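# Press the sprayer head fully onto the upright bottle

## Task

Fit the sprayer head onto the bottle and press it down until it is completely seated over the tight neck. The bottle must still be standing, and the head must stay on by itself at the end, with nothing held in place only by a gripper.

## Robot and tools

ROBOT. Two FANUC CRX arms, left_arm and right_arm, each carrying a Robotiq 140 two-finger gripper. Their bases sit at (+0.037, +0.434, 0) m for left_arm and (-0.048, -0.401, 0) m for right_arm, both turned only slightly about z. The arm names do not refer to sides of any camera image.

FRAME. All poses use one scene frame: origin on the table surface midway between the arms, +z up, +x away from the robot across the table, left_arm on the +y side. On each gripper, the fingers point along its own +z and open and close along its own y. end_effector_position is the spot between the pads when they are shut. When closed, the fingertips extend about 33 mm past that spot, and about 9 mm past it when wide open. Closing pushes the tips roughly 24 mm further from the arm, so keep that much space above the table. Reported hand positions can be slightly off, worse at long reach.

THE ROW. Every command is built from rows of 20 numbers. The first 10 belong to left_arm: x, y, z (metres), then qw, qx, qy, qz (unit quaternion, w first), then gripper position, force_limit, speed. The next 10 are the same fields for right_arm. Both arms are always included. x, y, z and the quaternion give an absolute target pose of that gripper in the scene frame, not an offset. The three gripper numbers each run from -1 to 1. position: +1 is fully open (140 mm), about -0.8 is where the pads touch, -1 closes until something blocks them. force_limit: roughly 14 N at -1, 60 N at 0, 107 N at +1. speed: roughly 30, 140 and 250 mm/s at -1, 0 and +1. To leave a gripper unchanged, repeat its previous three numbers; a 0 is a real command. To keep an arm or orientation still, resend the exact pose and quaternion from the last result taken before it stopped, not a drifted reading.

execute_actions(actions): a list of actions; each action is a list of 1 to 15 rows, each row lasting one control step of 1/30 s. If fewer than 15 rows are given, the final row is repeated to fill the action. An empty list only reports state and images. A target more than 0.6 m away from the gripper's current position, along any of its own axes, gets the action refused for both arms; if the first action is malformed or fails that test, nothing at all runs. Each step the commanded pose is clipped to at most 70 mm and 16 degrees from where the gripper actually is, so far targets need several actions.

move(target, speed, stop_force, blocking): target is one 20-number row as above. Each gripper travels in a straight line to its pose; both paths finish together, lasting 0.5 to 10 s (cut off at 10 s). Gripper numbers are applied at the start. speed is the path speed cap in m/s, 0.002 to 0.5, default 0.25; rotation is capped at twice that in rad/s. Paths ignore obstacles and the other arm. stop_force (20 to 80 N, one value shared by both arms) ends an arm's path when it senses that much extra resistance; the gripper then backs off two steps and holds. Use it only with slow speeds and without rotation, never when pulling away from something you press on, and not within the first 0.2 s of the scene. Pressing can briefly exceed the value. blocking=false returns after 0.5 s while motion continues; it cannot be combined with stop_force, and other motion commands are refused until you call wait or stop. The result adds a move: line with the outcome (done, off_target, moving, held, fault, contact) and any limits (paced = pose clipped; held = steps blocked, after which the arm may rush).



CAMERAS, all 504x504: cam_head_left, cam_head_right, cam_high, cam_low, cam_left_wrist, cam_right_wrist.

RESULTS. The state line lists each gripper's position and quat_wxyz. Hand target lines show the pose the controller is currently steering toward. Step readings list positions at some steps; HELD marks an arm whose command was held back. A pose unreachable line means the clearance check altered or blocked that arm's command. object_status: 0 moving, 1 blocked while opening, 2 blocked while closing (a grip), 3 reached the setting or pads met. position_measured runs from 3 (open) to 230 (pads together). To tighten a grip already at status 2, raise force_limit and nudge position, e.g. -1 to -0.98.

AVOID. Hard contact: arms are stiff, so targets even slightly beyond a firm surface can trip a fault. A joint torque at its load limit (140 N m for the first three joints, 35.2 N m for the wrist joints) or any outside force of 150 N halts that arm for 10 s. MOTOR HOT warns of heating from holding loads; reaching the limit brakes the arm. Keep the arms from striking each other, do not drop or knock the bottle or sprayer over or off the table, and expect occasional small disturbances to loose items.

Each tool is called by a JSON object that holds its "method" and its "body".

Reference images:

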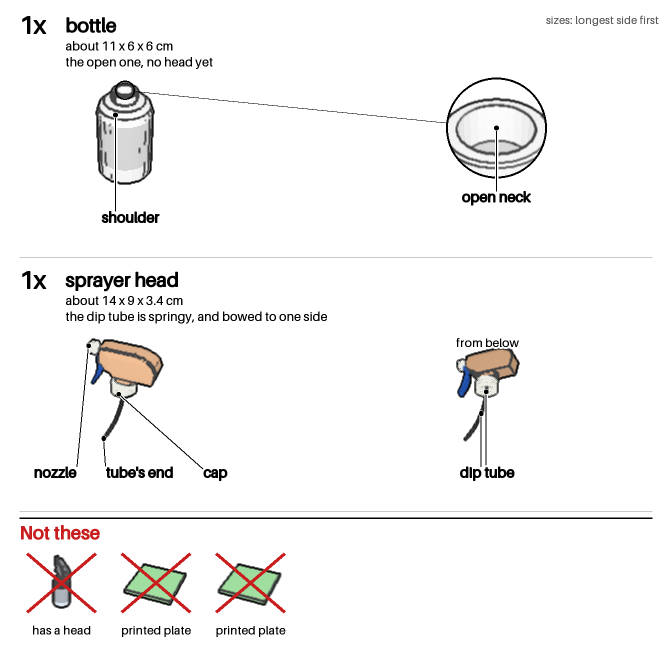

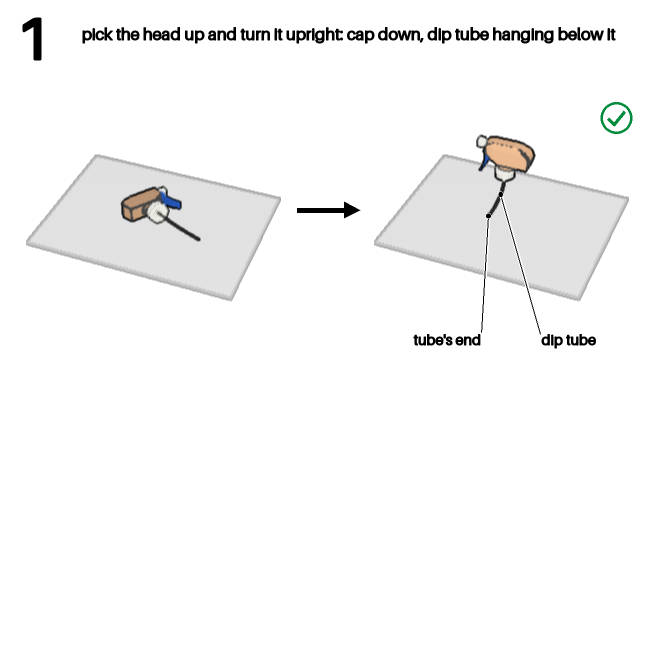

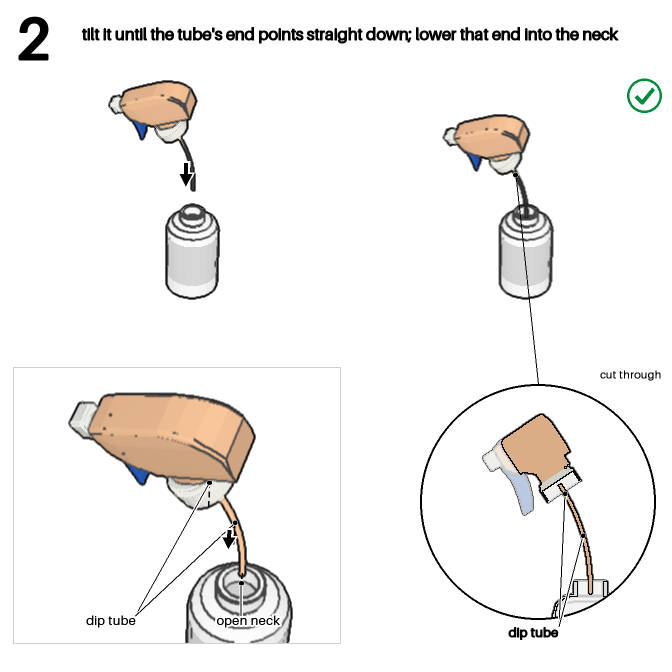

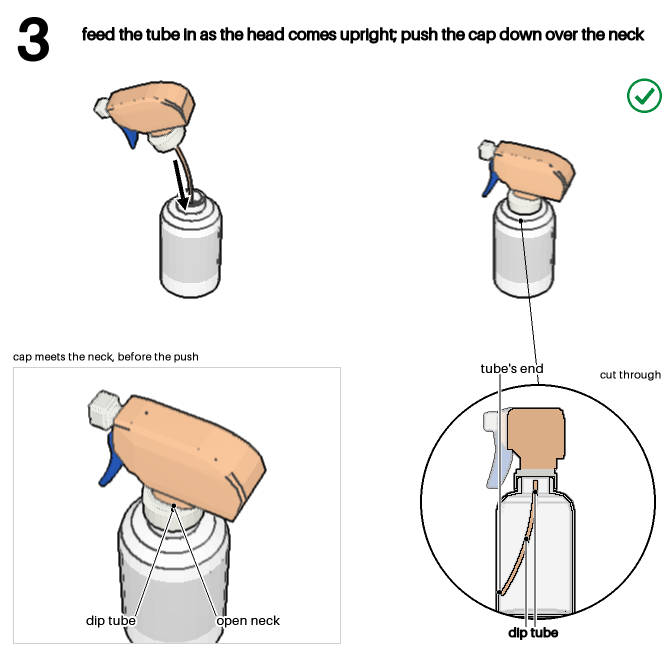

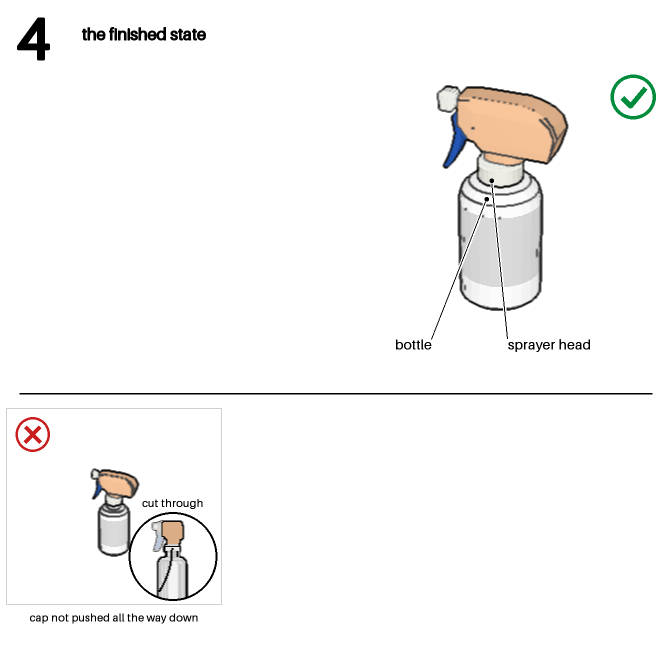

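## Session

{"method": "execute_actions", "body": {"actions": []}}

Scene clock: 0.00 s.
left_arm: end_effector_position=(+0.8350, -0.1262, +0.3464) position_measured=3 object_status=3 end_effector_quat_wxyz=(+0.256, +0.591, -0.527, +0.554) | right_arm: end_effector_position=(+0.3386, -0.2909, +0.2004) position_measured=3 object_status=3 end_effector_quat_wxyz=(-0.145, +0.967, +0.054, +0.202)
Joint positions: left_arm=[-0.391  0.685  0.247  1.655 -0.762 -0.665] | right_arm=[ 0.398 -0.543 -0.574 -0.075 -1.043  1.158]
Joint velocities: left_arm=[ 0.     0.001  0.     0.001 -0.     0.   ] | right_arm=[ 0.    -0.    -0.    -0.     0.    -0.001]
Hand target (left_arm): +0.835, -0.126, +0.346; +0.256, +0.591, -0.527, +0.554
Hand target (right_arm): +0.339, -0.291, +0.200; -0.145, +0.967, +0.054, +0.202

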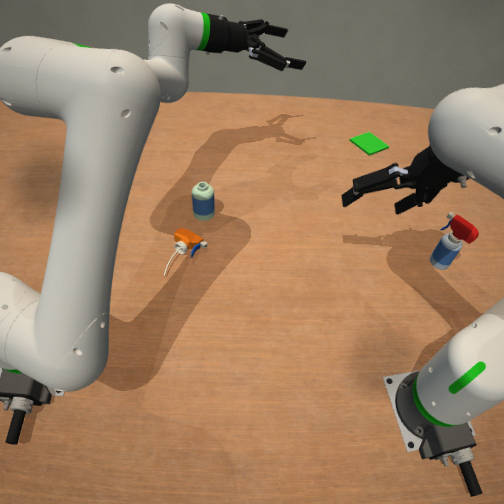

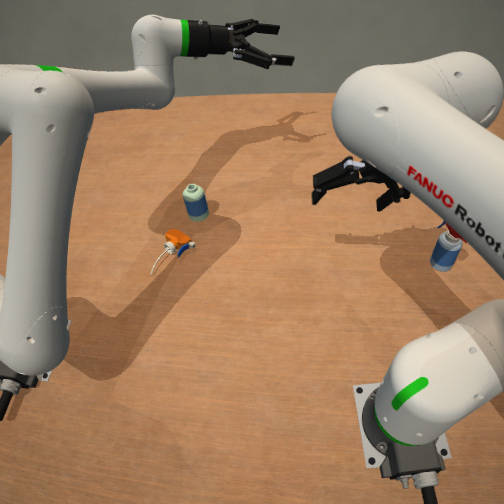

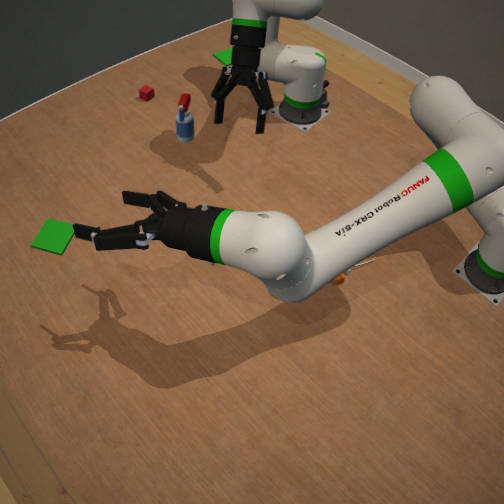

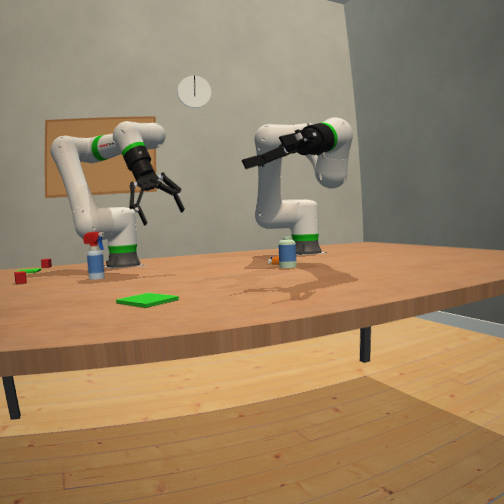

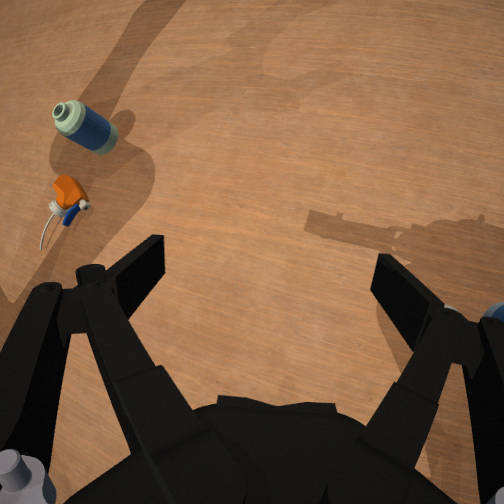

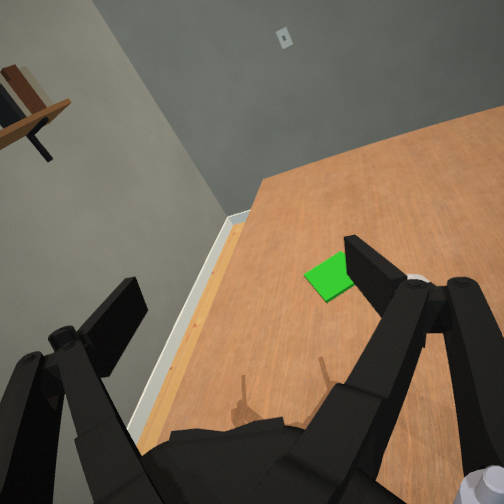

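{"method": "move", "body": {"target": [0.42,0.17,0.35,0,1,0,0,1,0,0,0.3386,-0.2909,0.2004,-0.145,0.967,0.054,0.202,1,0,0], "speed": 0.4}}

Scene clock: 6.80 s.
left_arm: end_effector_position=(+0.4205, +0.1696, +0.3486) position_measured=3 object_status=3 end_effector_quat_wxyz=(+0.001, +1.000, -0.001, +0.001) | right_arm: end_effector_position=(+0.3386, -0.2909, +0.2004) position_measured=3 object_status=3 end_effector_quat_wxyz=(-0.145, +0.967, +0.054, +0.202)
Joint positions: left_arm=[-0.341  0.074  0.336  0.001 -1.829  1.889] | right_arm=[ 0.398 -0.544 -0.575 -0.074 -1.042  1.158]
Joint velocities: left_arm=[-0.001 -0.001 -0.    -0.001 -0.    -0.001] | right_arm=[-0.     0.     0.     0.001 -0.    -0.001]
Hand target (left_arm): +0.421, +0.170, +0.349; +0.001, +1.000, -0.001, +0.001
Hand target (right_arm): +0.339, -0.291, +0.200; -0.145, +0.967, +0.054, +0.202
Off the commanded pose (left_arm): 0.002 m, 0 deg.
Off the commanded pose (right_arm): 0.000 m, 0 deg.
move: done; limits=paced

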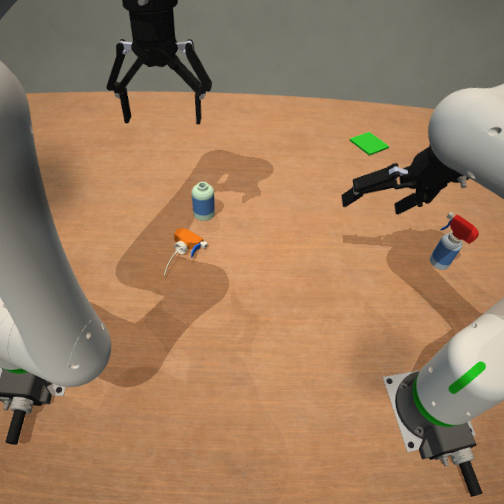

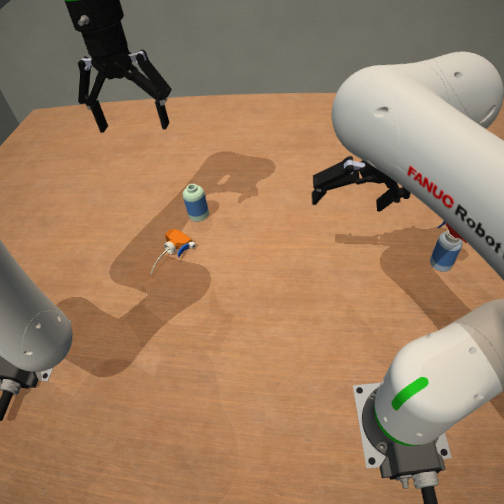

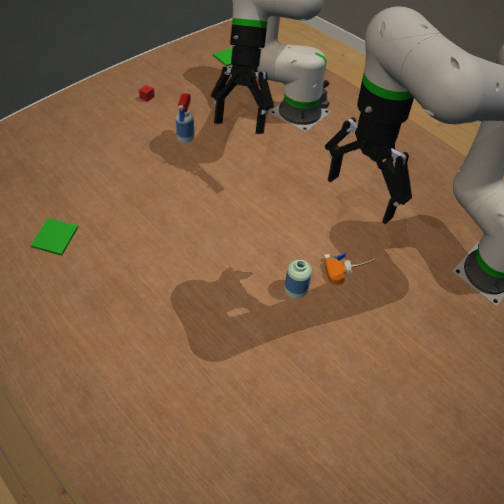

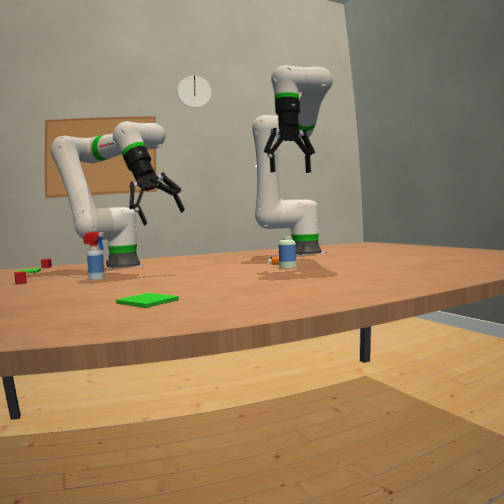

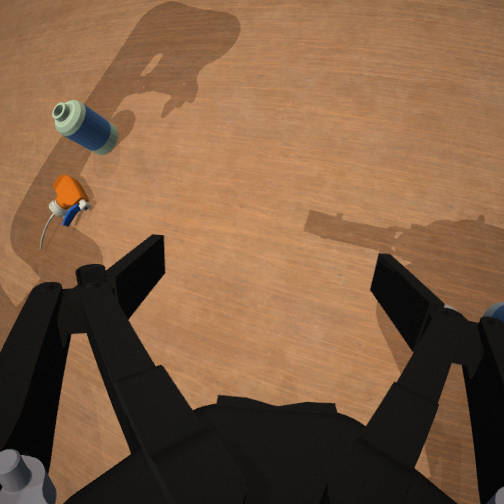

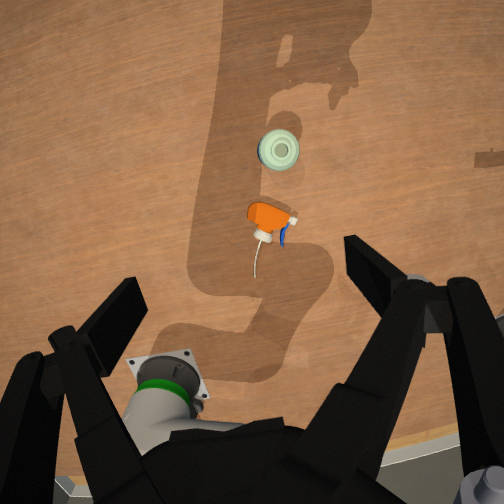

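{"method": "move", "body": {"target": [0.38,0.2,0.2,0,0.870,0.492,0,1,0,0,0.3386,-0.2909,0.2004,-0.145,0.967,0.054,0.202,1,0,0], "speed": 0.4}}

Scene clock: 23.77 s.
left_arm: end_effector_position=(+0.3806, +0.1999, +0.1999) position_measured=3 object_status=3 end_effector_quat_wxyz=(-0.000, +0.871, +0.492, +0.000) | right_arm: end_effector_position=(+0.3386, -0.2909, +0.2004) position_measured=3 object_status=3 end_effector_quat_wxyz=(-0.145, +0.967, +0.054, +0.202)
Joint positions: left_arm=[-0.301 -0.082 -0.169 -0.    -1.484  2.879] | right_arm=[ 0.398 -0.544 -0.575 -0.074 -1.042  1.158]
Joint velocities: left_arm=[-0.    -0.001 -0.     0.     0.     0.002] | right_arm=[ 0.002 -0.    -0.    -0.     0.    -0.   ]
Hand target (left_arm): +0.381, +0.200, +0.200; -0.000, +0.871, +0.492, +0.000
Hand target (right_arm): +0.339, -0.291, +0.200; -0.145, +0.967, +0.054, +0.202
Off the commanded pose (left_arm): 0.001 m, 0 deg.
Off the commanded pose (right_arm): 0.000 m, 0 deg.
move: done

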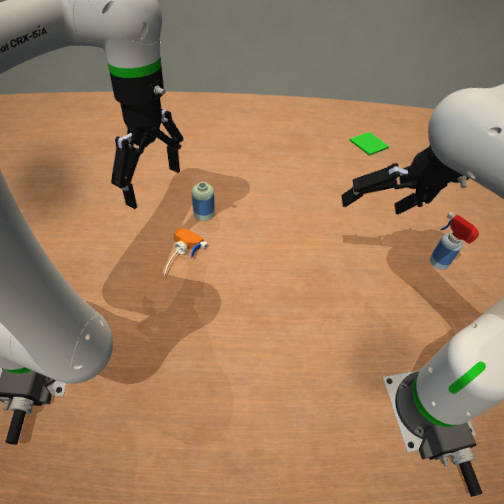

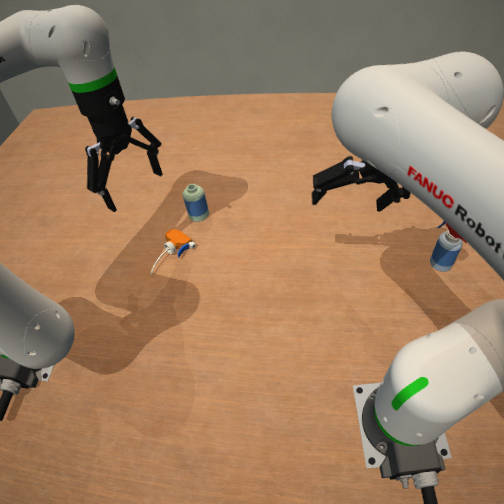

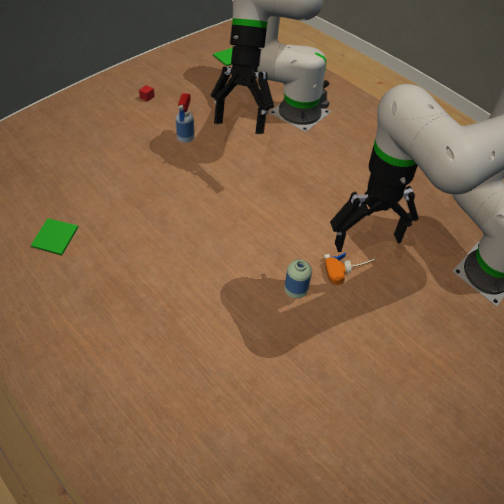

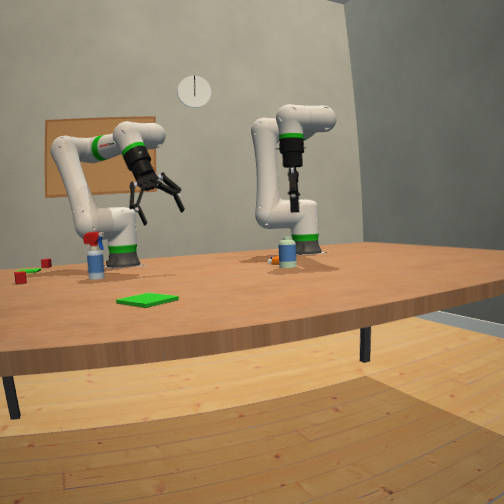

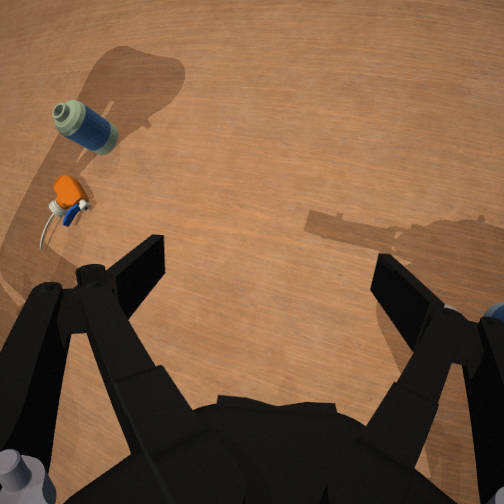

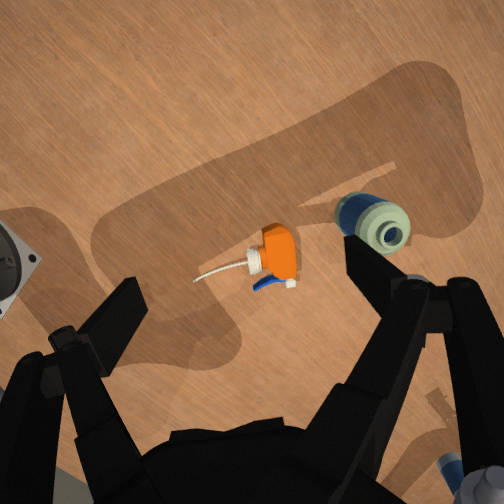

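{"method": "move", "body": {"target": [0.367,0.155,0.07,0,0.870,0.492,0,0.1,0,0,0.3386,-0.2909,0.2004,-0.145,0.967,0.054,0.202,1,0,0], "speed": 0.25}}

{"method": "zoom_image", "body": {"camera": "cam_head_left", "region": [100,150,300,300]}}

Scene clock: 31.03 s.
left_arm: end_effector_position=(+0.3675, +0.1545, +0.0700) position_measured=117 object_status=3 end_effector_quat_wxyz=(+0.000, +0.871, +0.492, -0.000) | right_arm: end_effector_position=(+0.3386, -0.2909, +0.2004) position_measured=3 object_status=3 end_effector_quat_wxyz=(-0.145, +0.967, +0.054, +0.202)
Joint positions: left_arm=[-0.417  0.04  -0.362  0.001 -1.169  2.995] | right_arm=[ 0.398 -0.544 -0.575 -0.074 -1.042  1.158]
Joint velocities: left_arm=[-0.002  0.     0.    -0.001  0.    -0.001] | right_arm=[ 0.    -0.     0.    -0.001  0.001 -0.   ]
Hand target (left_arm): +0.367, +0.155, +0.070; +0.000, +0.871, +0.492, -0.000
Hand target (right_arm): +0.339, -0.291, +0.200; -0.145, +0.967, +0.054, +0.202
Off the commanded pose (left_arm): 0.001 m, 0 deg.
Off the commanded pose (right_arm): 0.000 m, 0 deg.
move: done

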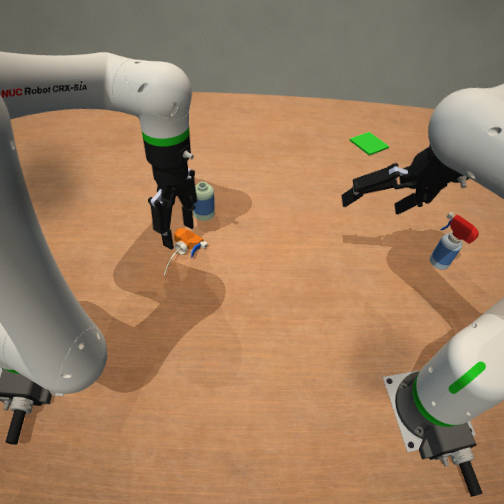

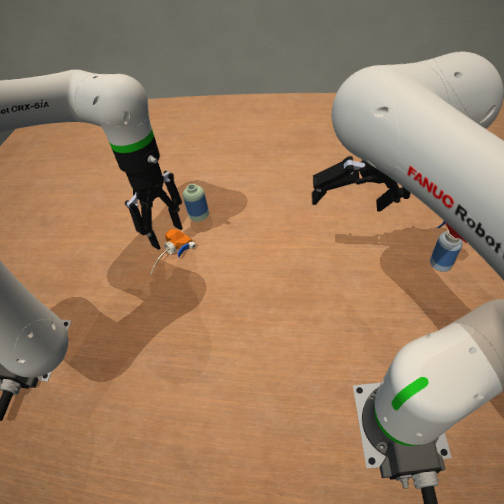

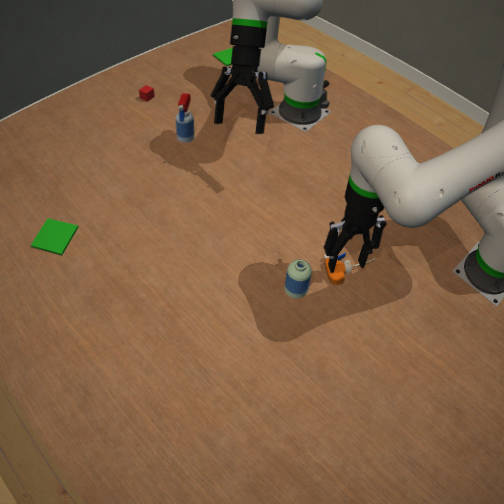

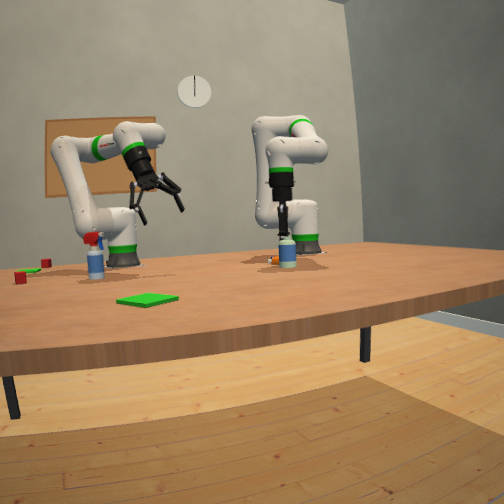

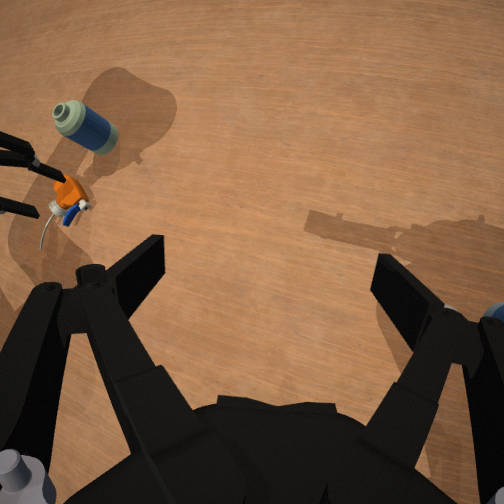

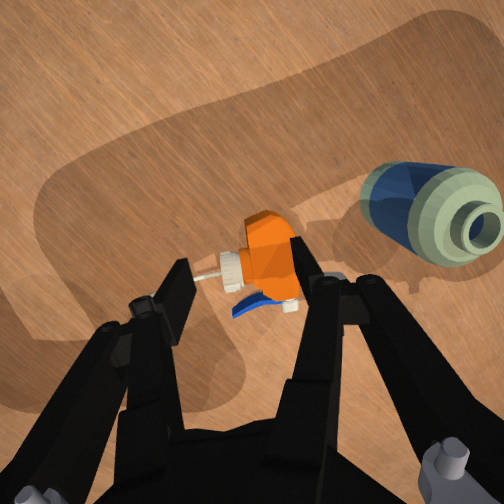

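Region (100, 150, 300, 300) of cam_head_left's 504x504 image, scaled by 2.520, with more detail than that image has; it fills the top 378 rows of this view, and the rest is white.

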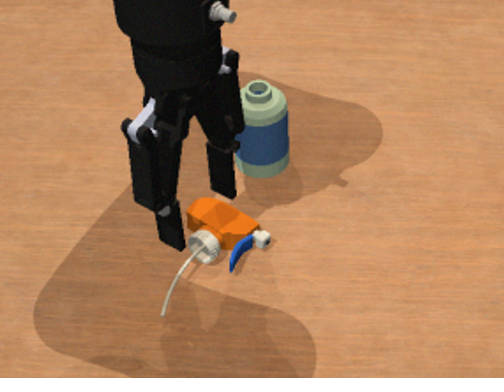

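{"method": "move", "body": {"target": [0.392,0.157,0.07,0,0.870,0.492,0,0.1,0,0,0.3386,-0.2909,0.2004,-0.145,0.967,0.054,0.202,1,0,0], "speed": 0.1}}

{"method": "move", "body": {"target": [0.392,0.157,0.04,0,0.870,0.492,0,0.1,0,0,0.3386,-0.2909,0.2004,-0.145,0.967,0.054,0.202,1,0,0], "speed": 0.06}}

{"method": "zoom_image", "body": {"camera": "cam_head_left", "region": [100,150,300,300]}}

Scene clock: 40.13 s.
left_arm: end_effector_position=(+0.3920, +0.1571, +0.0701) position_measured=117 object_status=3 end_effector_quat_wxyz=(-0.000, +0.870, +0.492, +0.000) | right_arm: end_effector_position=(+0.3386, -0.2909, +0.2004) position_measured=3 object_status=3 end_effector_quat_wxyz=(-0.145, +0.967, +0.054, +0.202)
Joint positions: left_arm=[-0.391  0.084 -0.314 -0.    -1.172  2.969] | right_arm=[ 0.398 -0.544 -0.575 -0.074 -1.042  1.158]
Joint velocities: left_arm=[-0.001  0.001  0.     0.003 -0.     0.001] | right_arm=[-0.001  0.     0.     0.001 -0.002  0.001]
Hand target (left_arm): +0.392, +0.157, +0.070; -0.000, +0.870, +0.492, +0.000
Hand target (right_arm): +0.339, -0.291, +0.200; -0.145, +0.967, +0.054, +0.202
Off the commanded pose (left_arm): 0.000 m, 0 deg.
Off the commanded pose (right_arm): 0.000 m, 0 deg.
move: done

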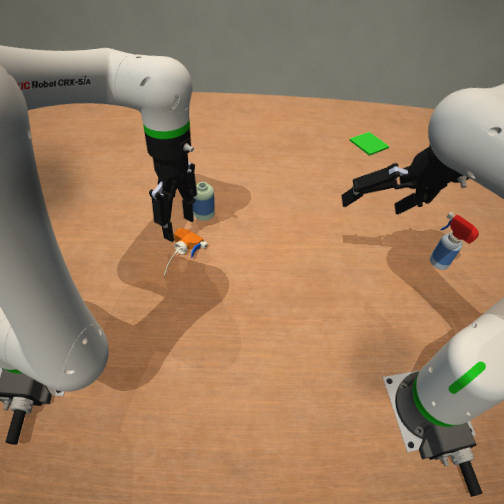

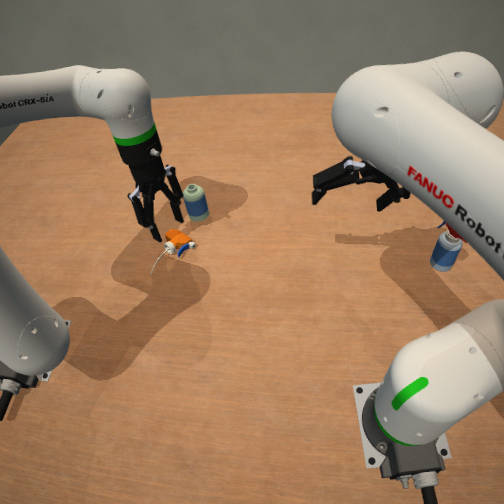

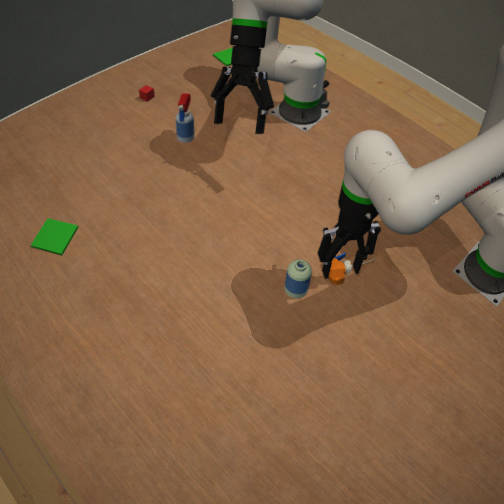

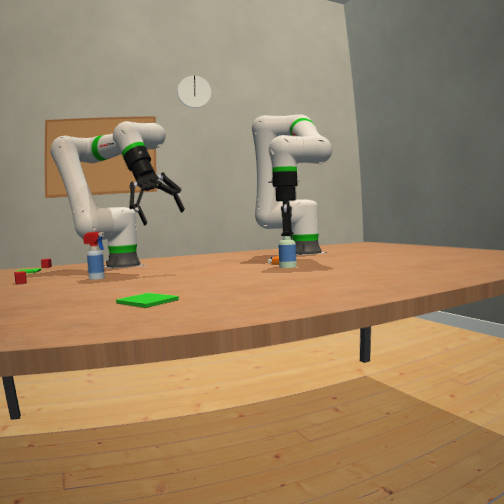

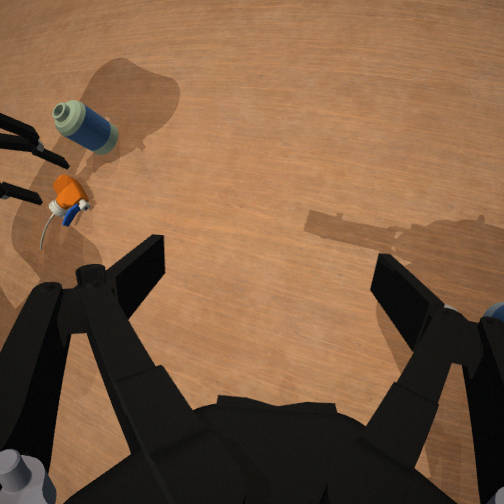

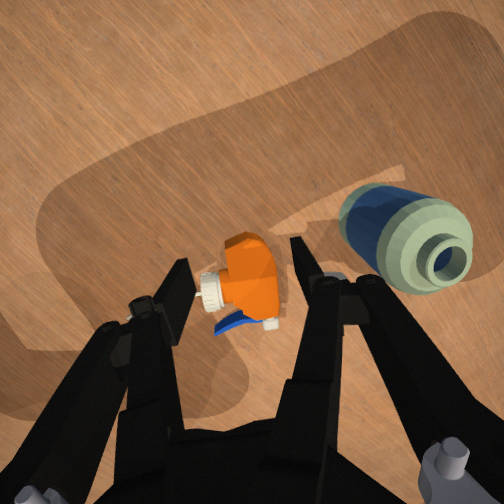

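Scene clock: 40.90 s.
left_arm: end_effector_position=(+0.3921, +0.1569, +0.0400) position_measured=117 object_status=3 end_effector_quat_wxyz=(+0.000, +0.870, +0.492, -0.000) | right_arm: end_effector_position=(+0.3386, -0.2909, +0.2004) position_measured=3 object_status=3 end_effector_quat_wxyz=(-0.145, +0.967, +0.054, +0.202)
Joint positions: left_arm=[-0.391  0.117 -0.355  0.    -1.098  2.969] | right_arm=[ 0.398 -0.544 -0.575 -0.074 -1.042  1.158]
Joint velocities: left_arm=[ 0.     0.001 -0.    -0.001  0.     0.002] | right_arm=[-0.003  0.     0.    -0.002  0.002 -0.   ]
Hand target (left_arm): +0.392, +0.157, +0.040; +0.000, +0.870, +0.492, -0.000
Hand target (right_arm): +0.339, -0.291, +0.200; -0.145, +0.967, +0.054, +0.202
Off the commanded pose (left_arm): 0.000 m, 0 deg.
Off the commanded pose (right_arm): 0.000 m, 0 deg.
move: done

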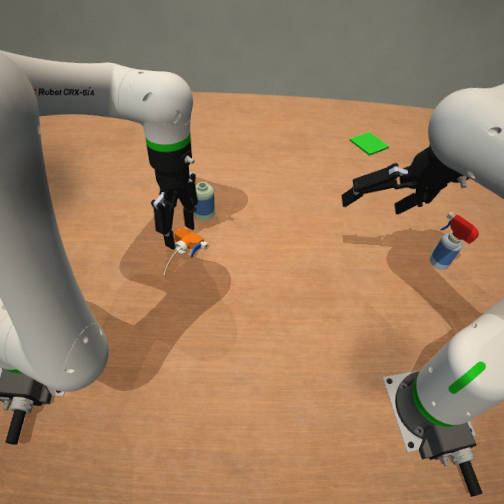

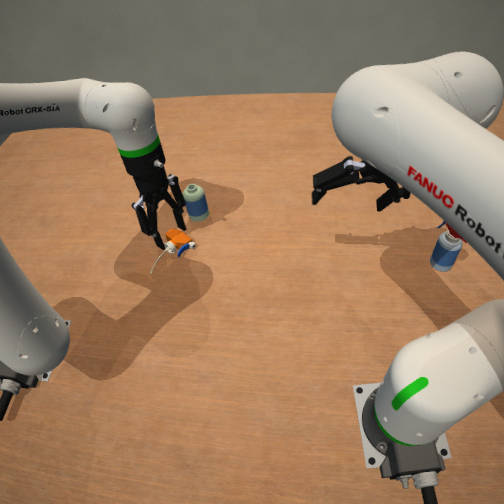

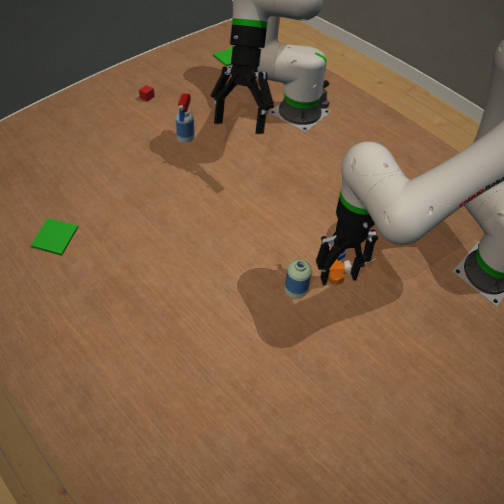

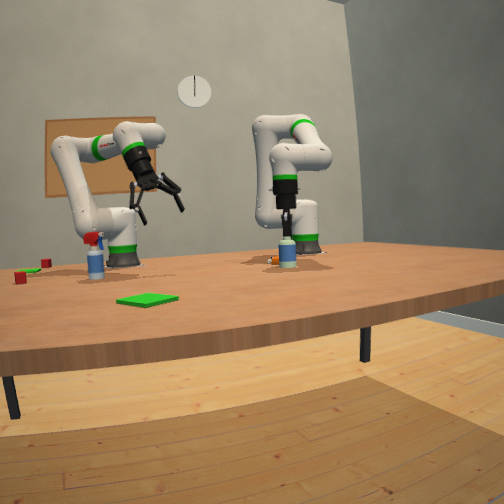

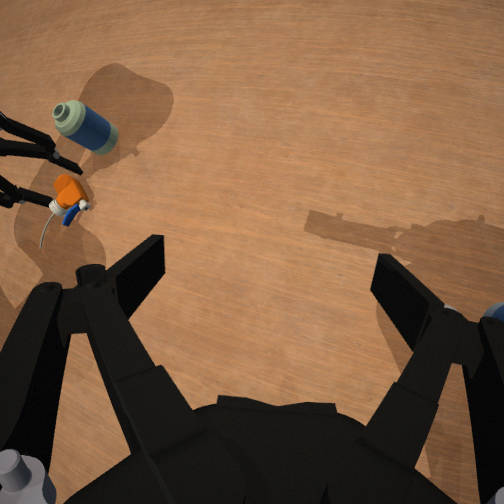

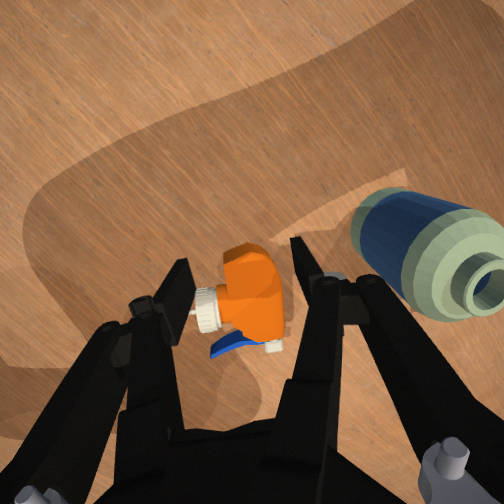

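Region (100, 150, 300, 300) of cam_head_left's 504x504 image, scaled by 2.520, with more detail than that image has; it fills the top 378 rows of this view, and the rest is white.

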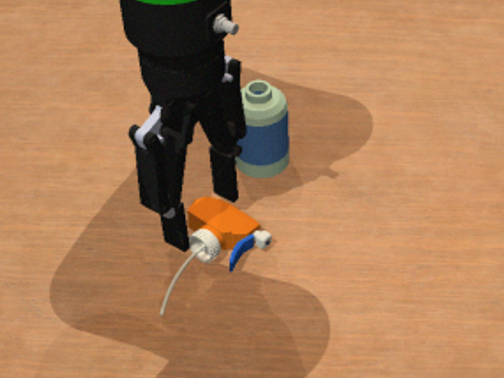

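Looks fine; close.

{"method": "move", "body": {"target": [0.392,0.157,0.04,0,0.870,0.492,0,-1,0.6,0,0.3386,-0.2909,0.2004,-0.145,0.967,0.054,0.202,1,0,0]}}

{"method": "zoom_image", "body": {"camera": "cam_head_left", "region": [100,150,300,300]}}

Scene clock: 44.53 s.
left_arm: end_effector_position=(+0.3920, +0.1570, +0.0400) position_measured=145 object_status=2 end_effector_quat_wxyz=(+0.000, +0.870, +0.492, +0.000) | right_arm: end_effector_position=(+0.3386, -0.2909, +0.2004) position_measured=3 object_status=3 end_effector_quat_wxyz=(-0.145, +0.967, +0.054, +0.202)
Joint positions: left_arm=[-0.39   0.117 -0.355  0.    -1.098  2.969] | right_arm=[ 0.398 -0.544 -0.575 -0.074 -1.042  1.158]
Joint velocities: left_arm=[-0.002 -0.    -0.    -0.001 -0.    -0.002] | right_arm=[ 0.001  0.     0.    -0.001  0.002 -0.   ]
Hand target (left_arm): +0.392, +0.157, +0.040; +0.000, +0.870, +0.492, -0.000
Hand target (right_arm): +0.339, -0.291, +0.200; -0.145, +0.967, +0.054, +0.202
Off the commanded pose (left_arm): 0.000 m, 0 deg.
Off the commanded pose (right_arm): 0.000 m, 0 deg.
move: done

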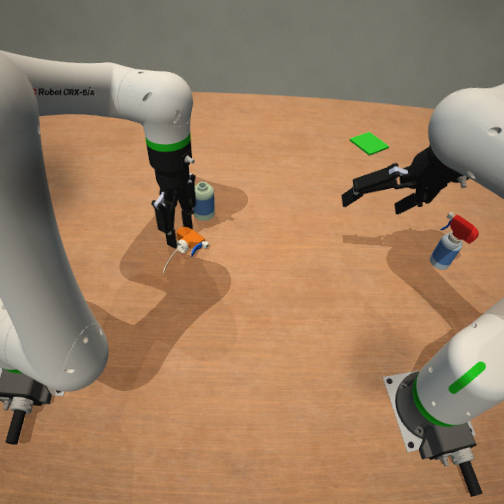

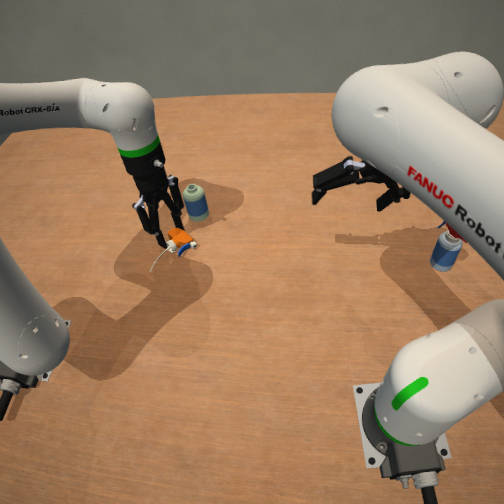

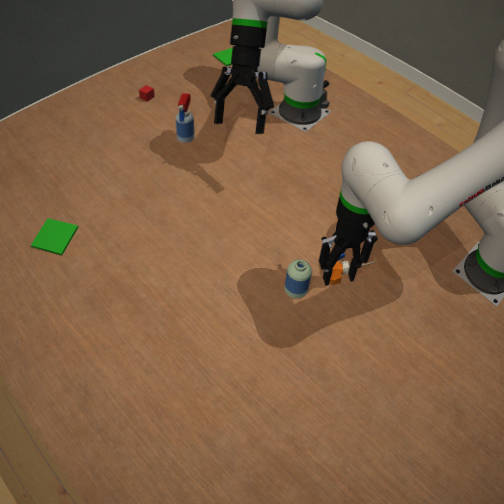

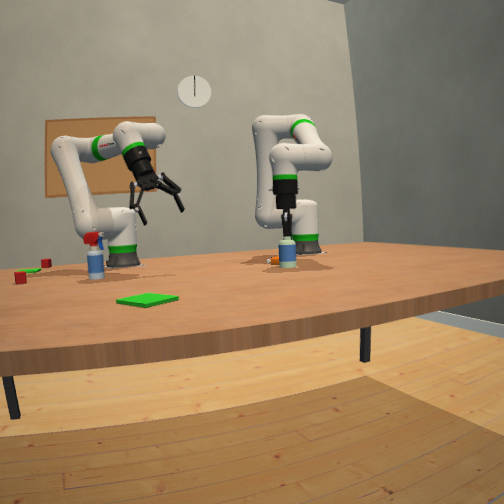

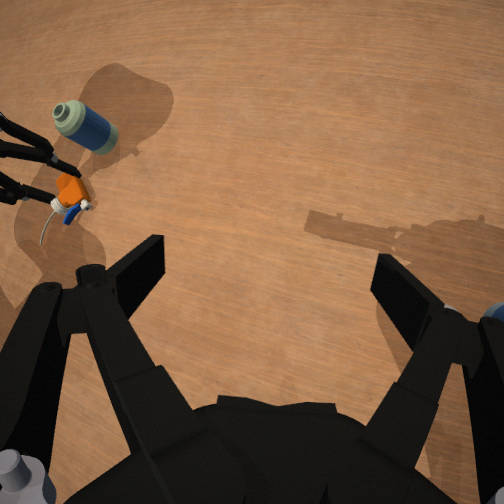

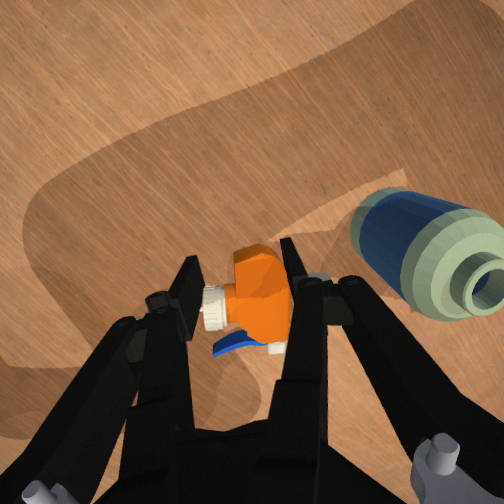

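Region (100, 150, 300, 300) of cam_head_left's 504x504 image, scaled by 2.520, with more detail than that image has; it fills the top 378 rows of this view, and the rest is white.

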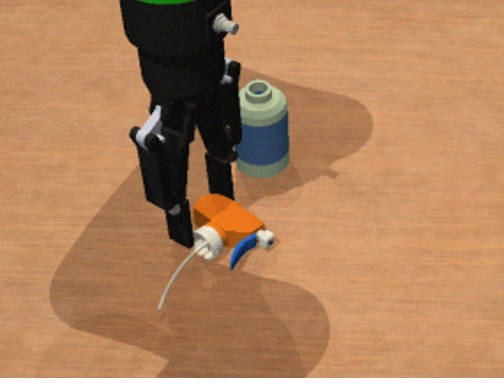

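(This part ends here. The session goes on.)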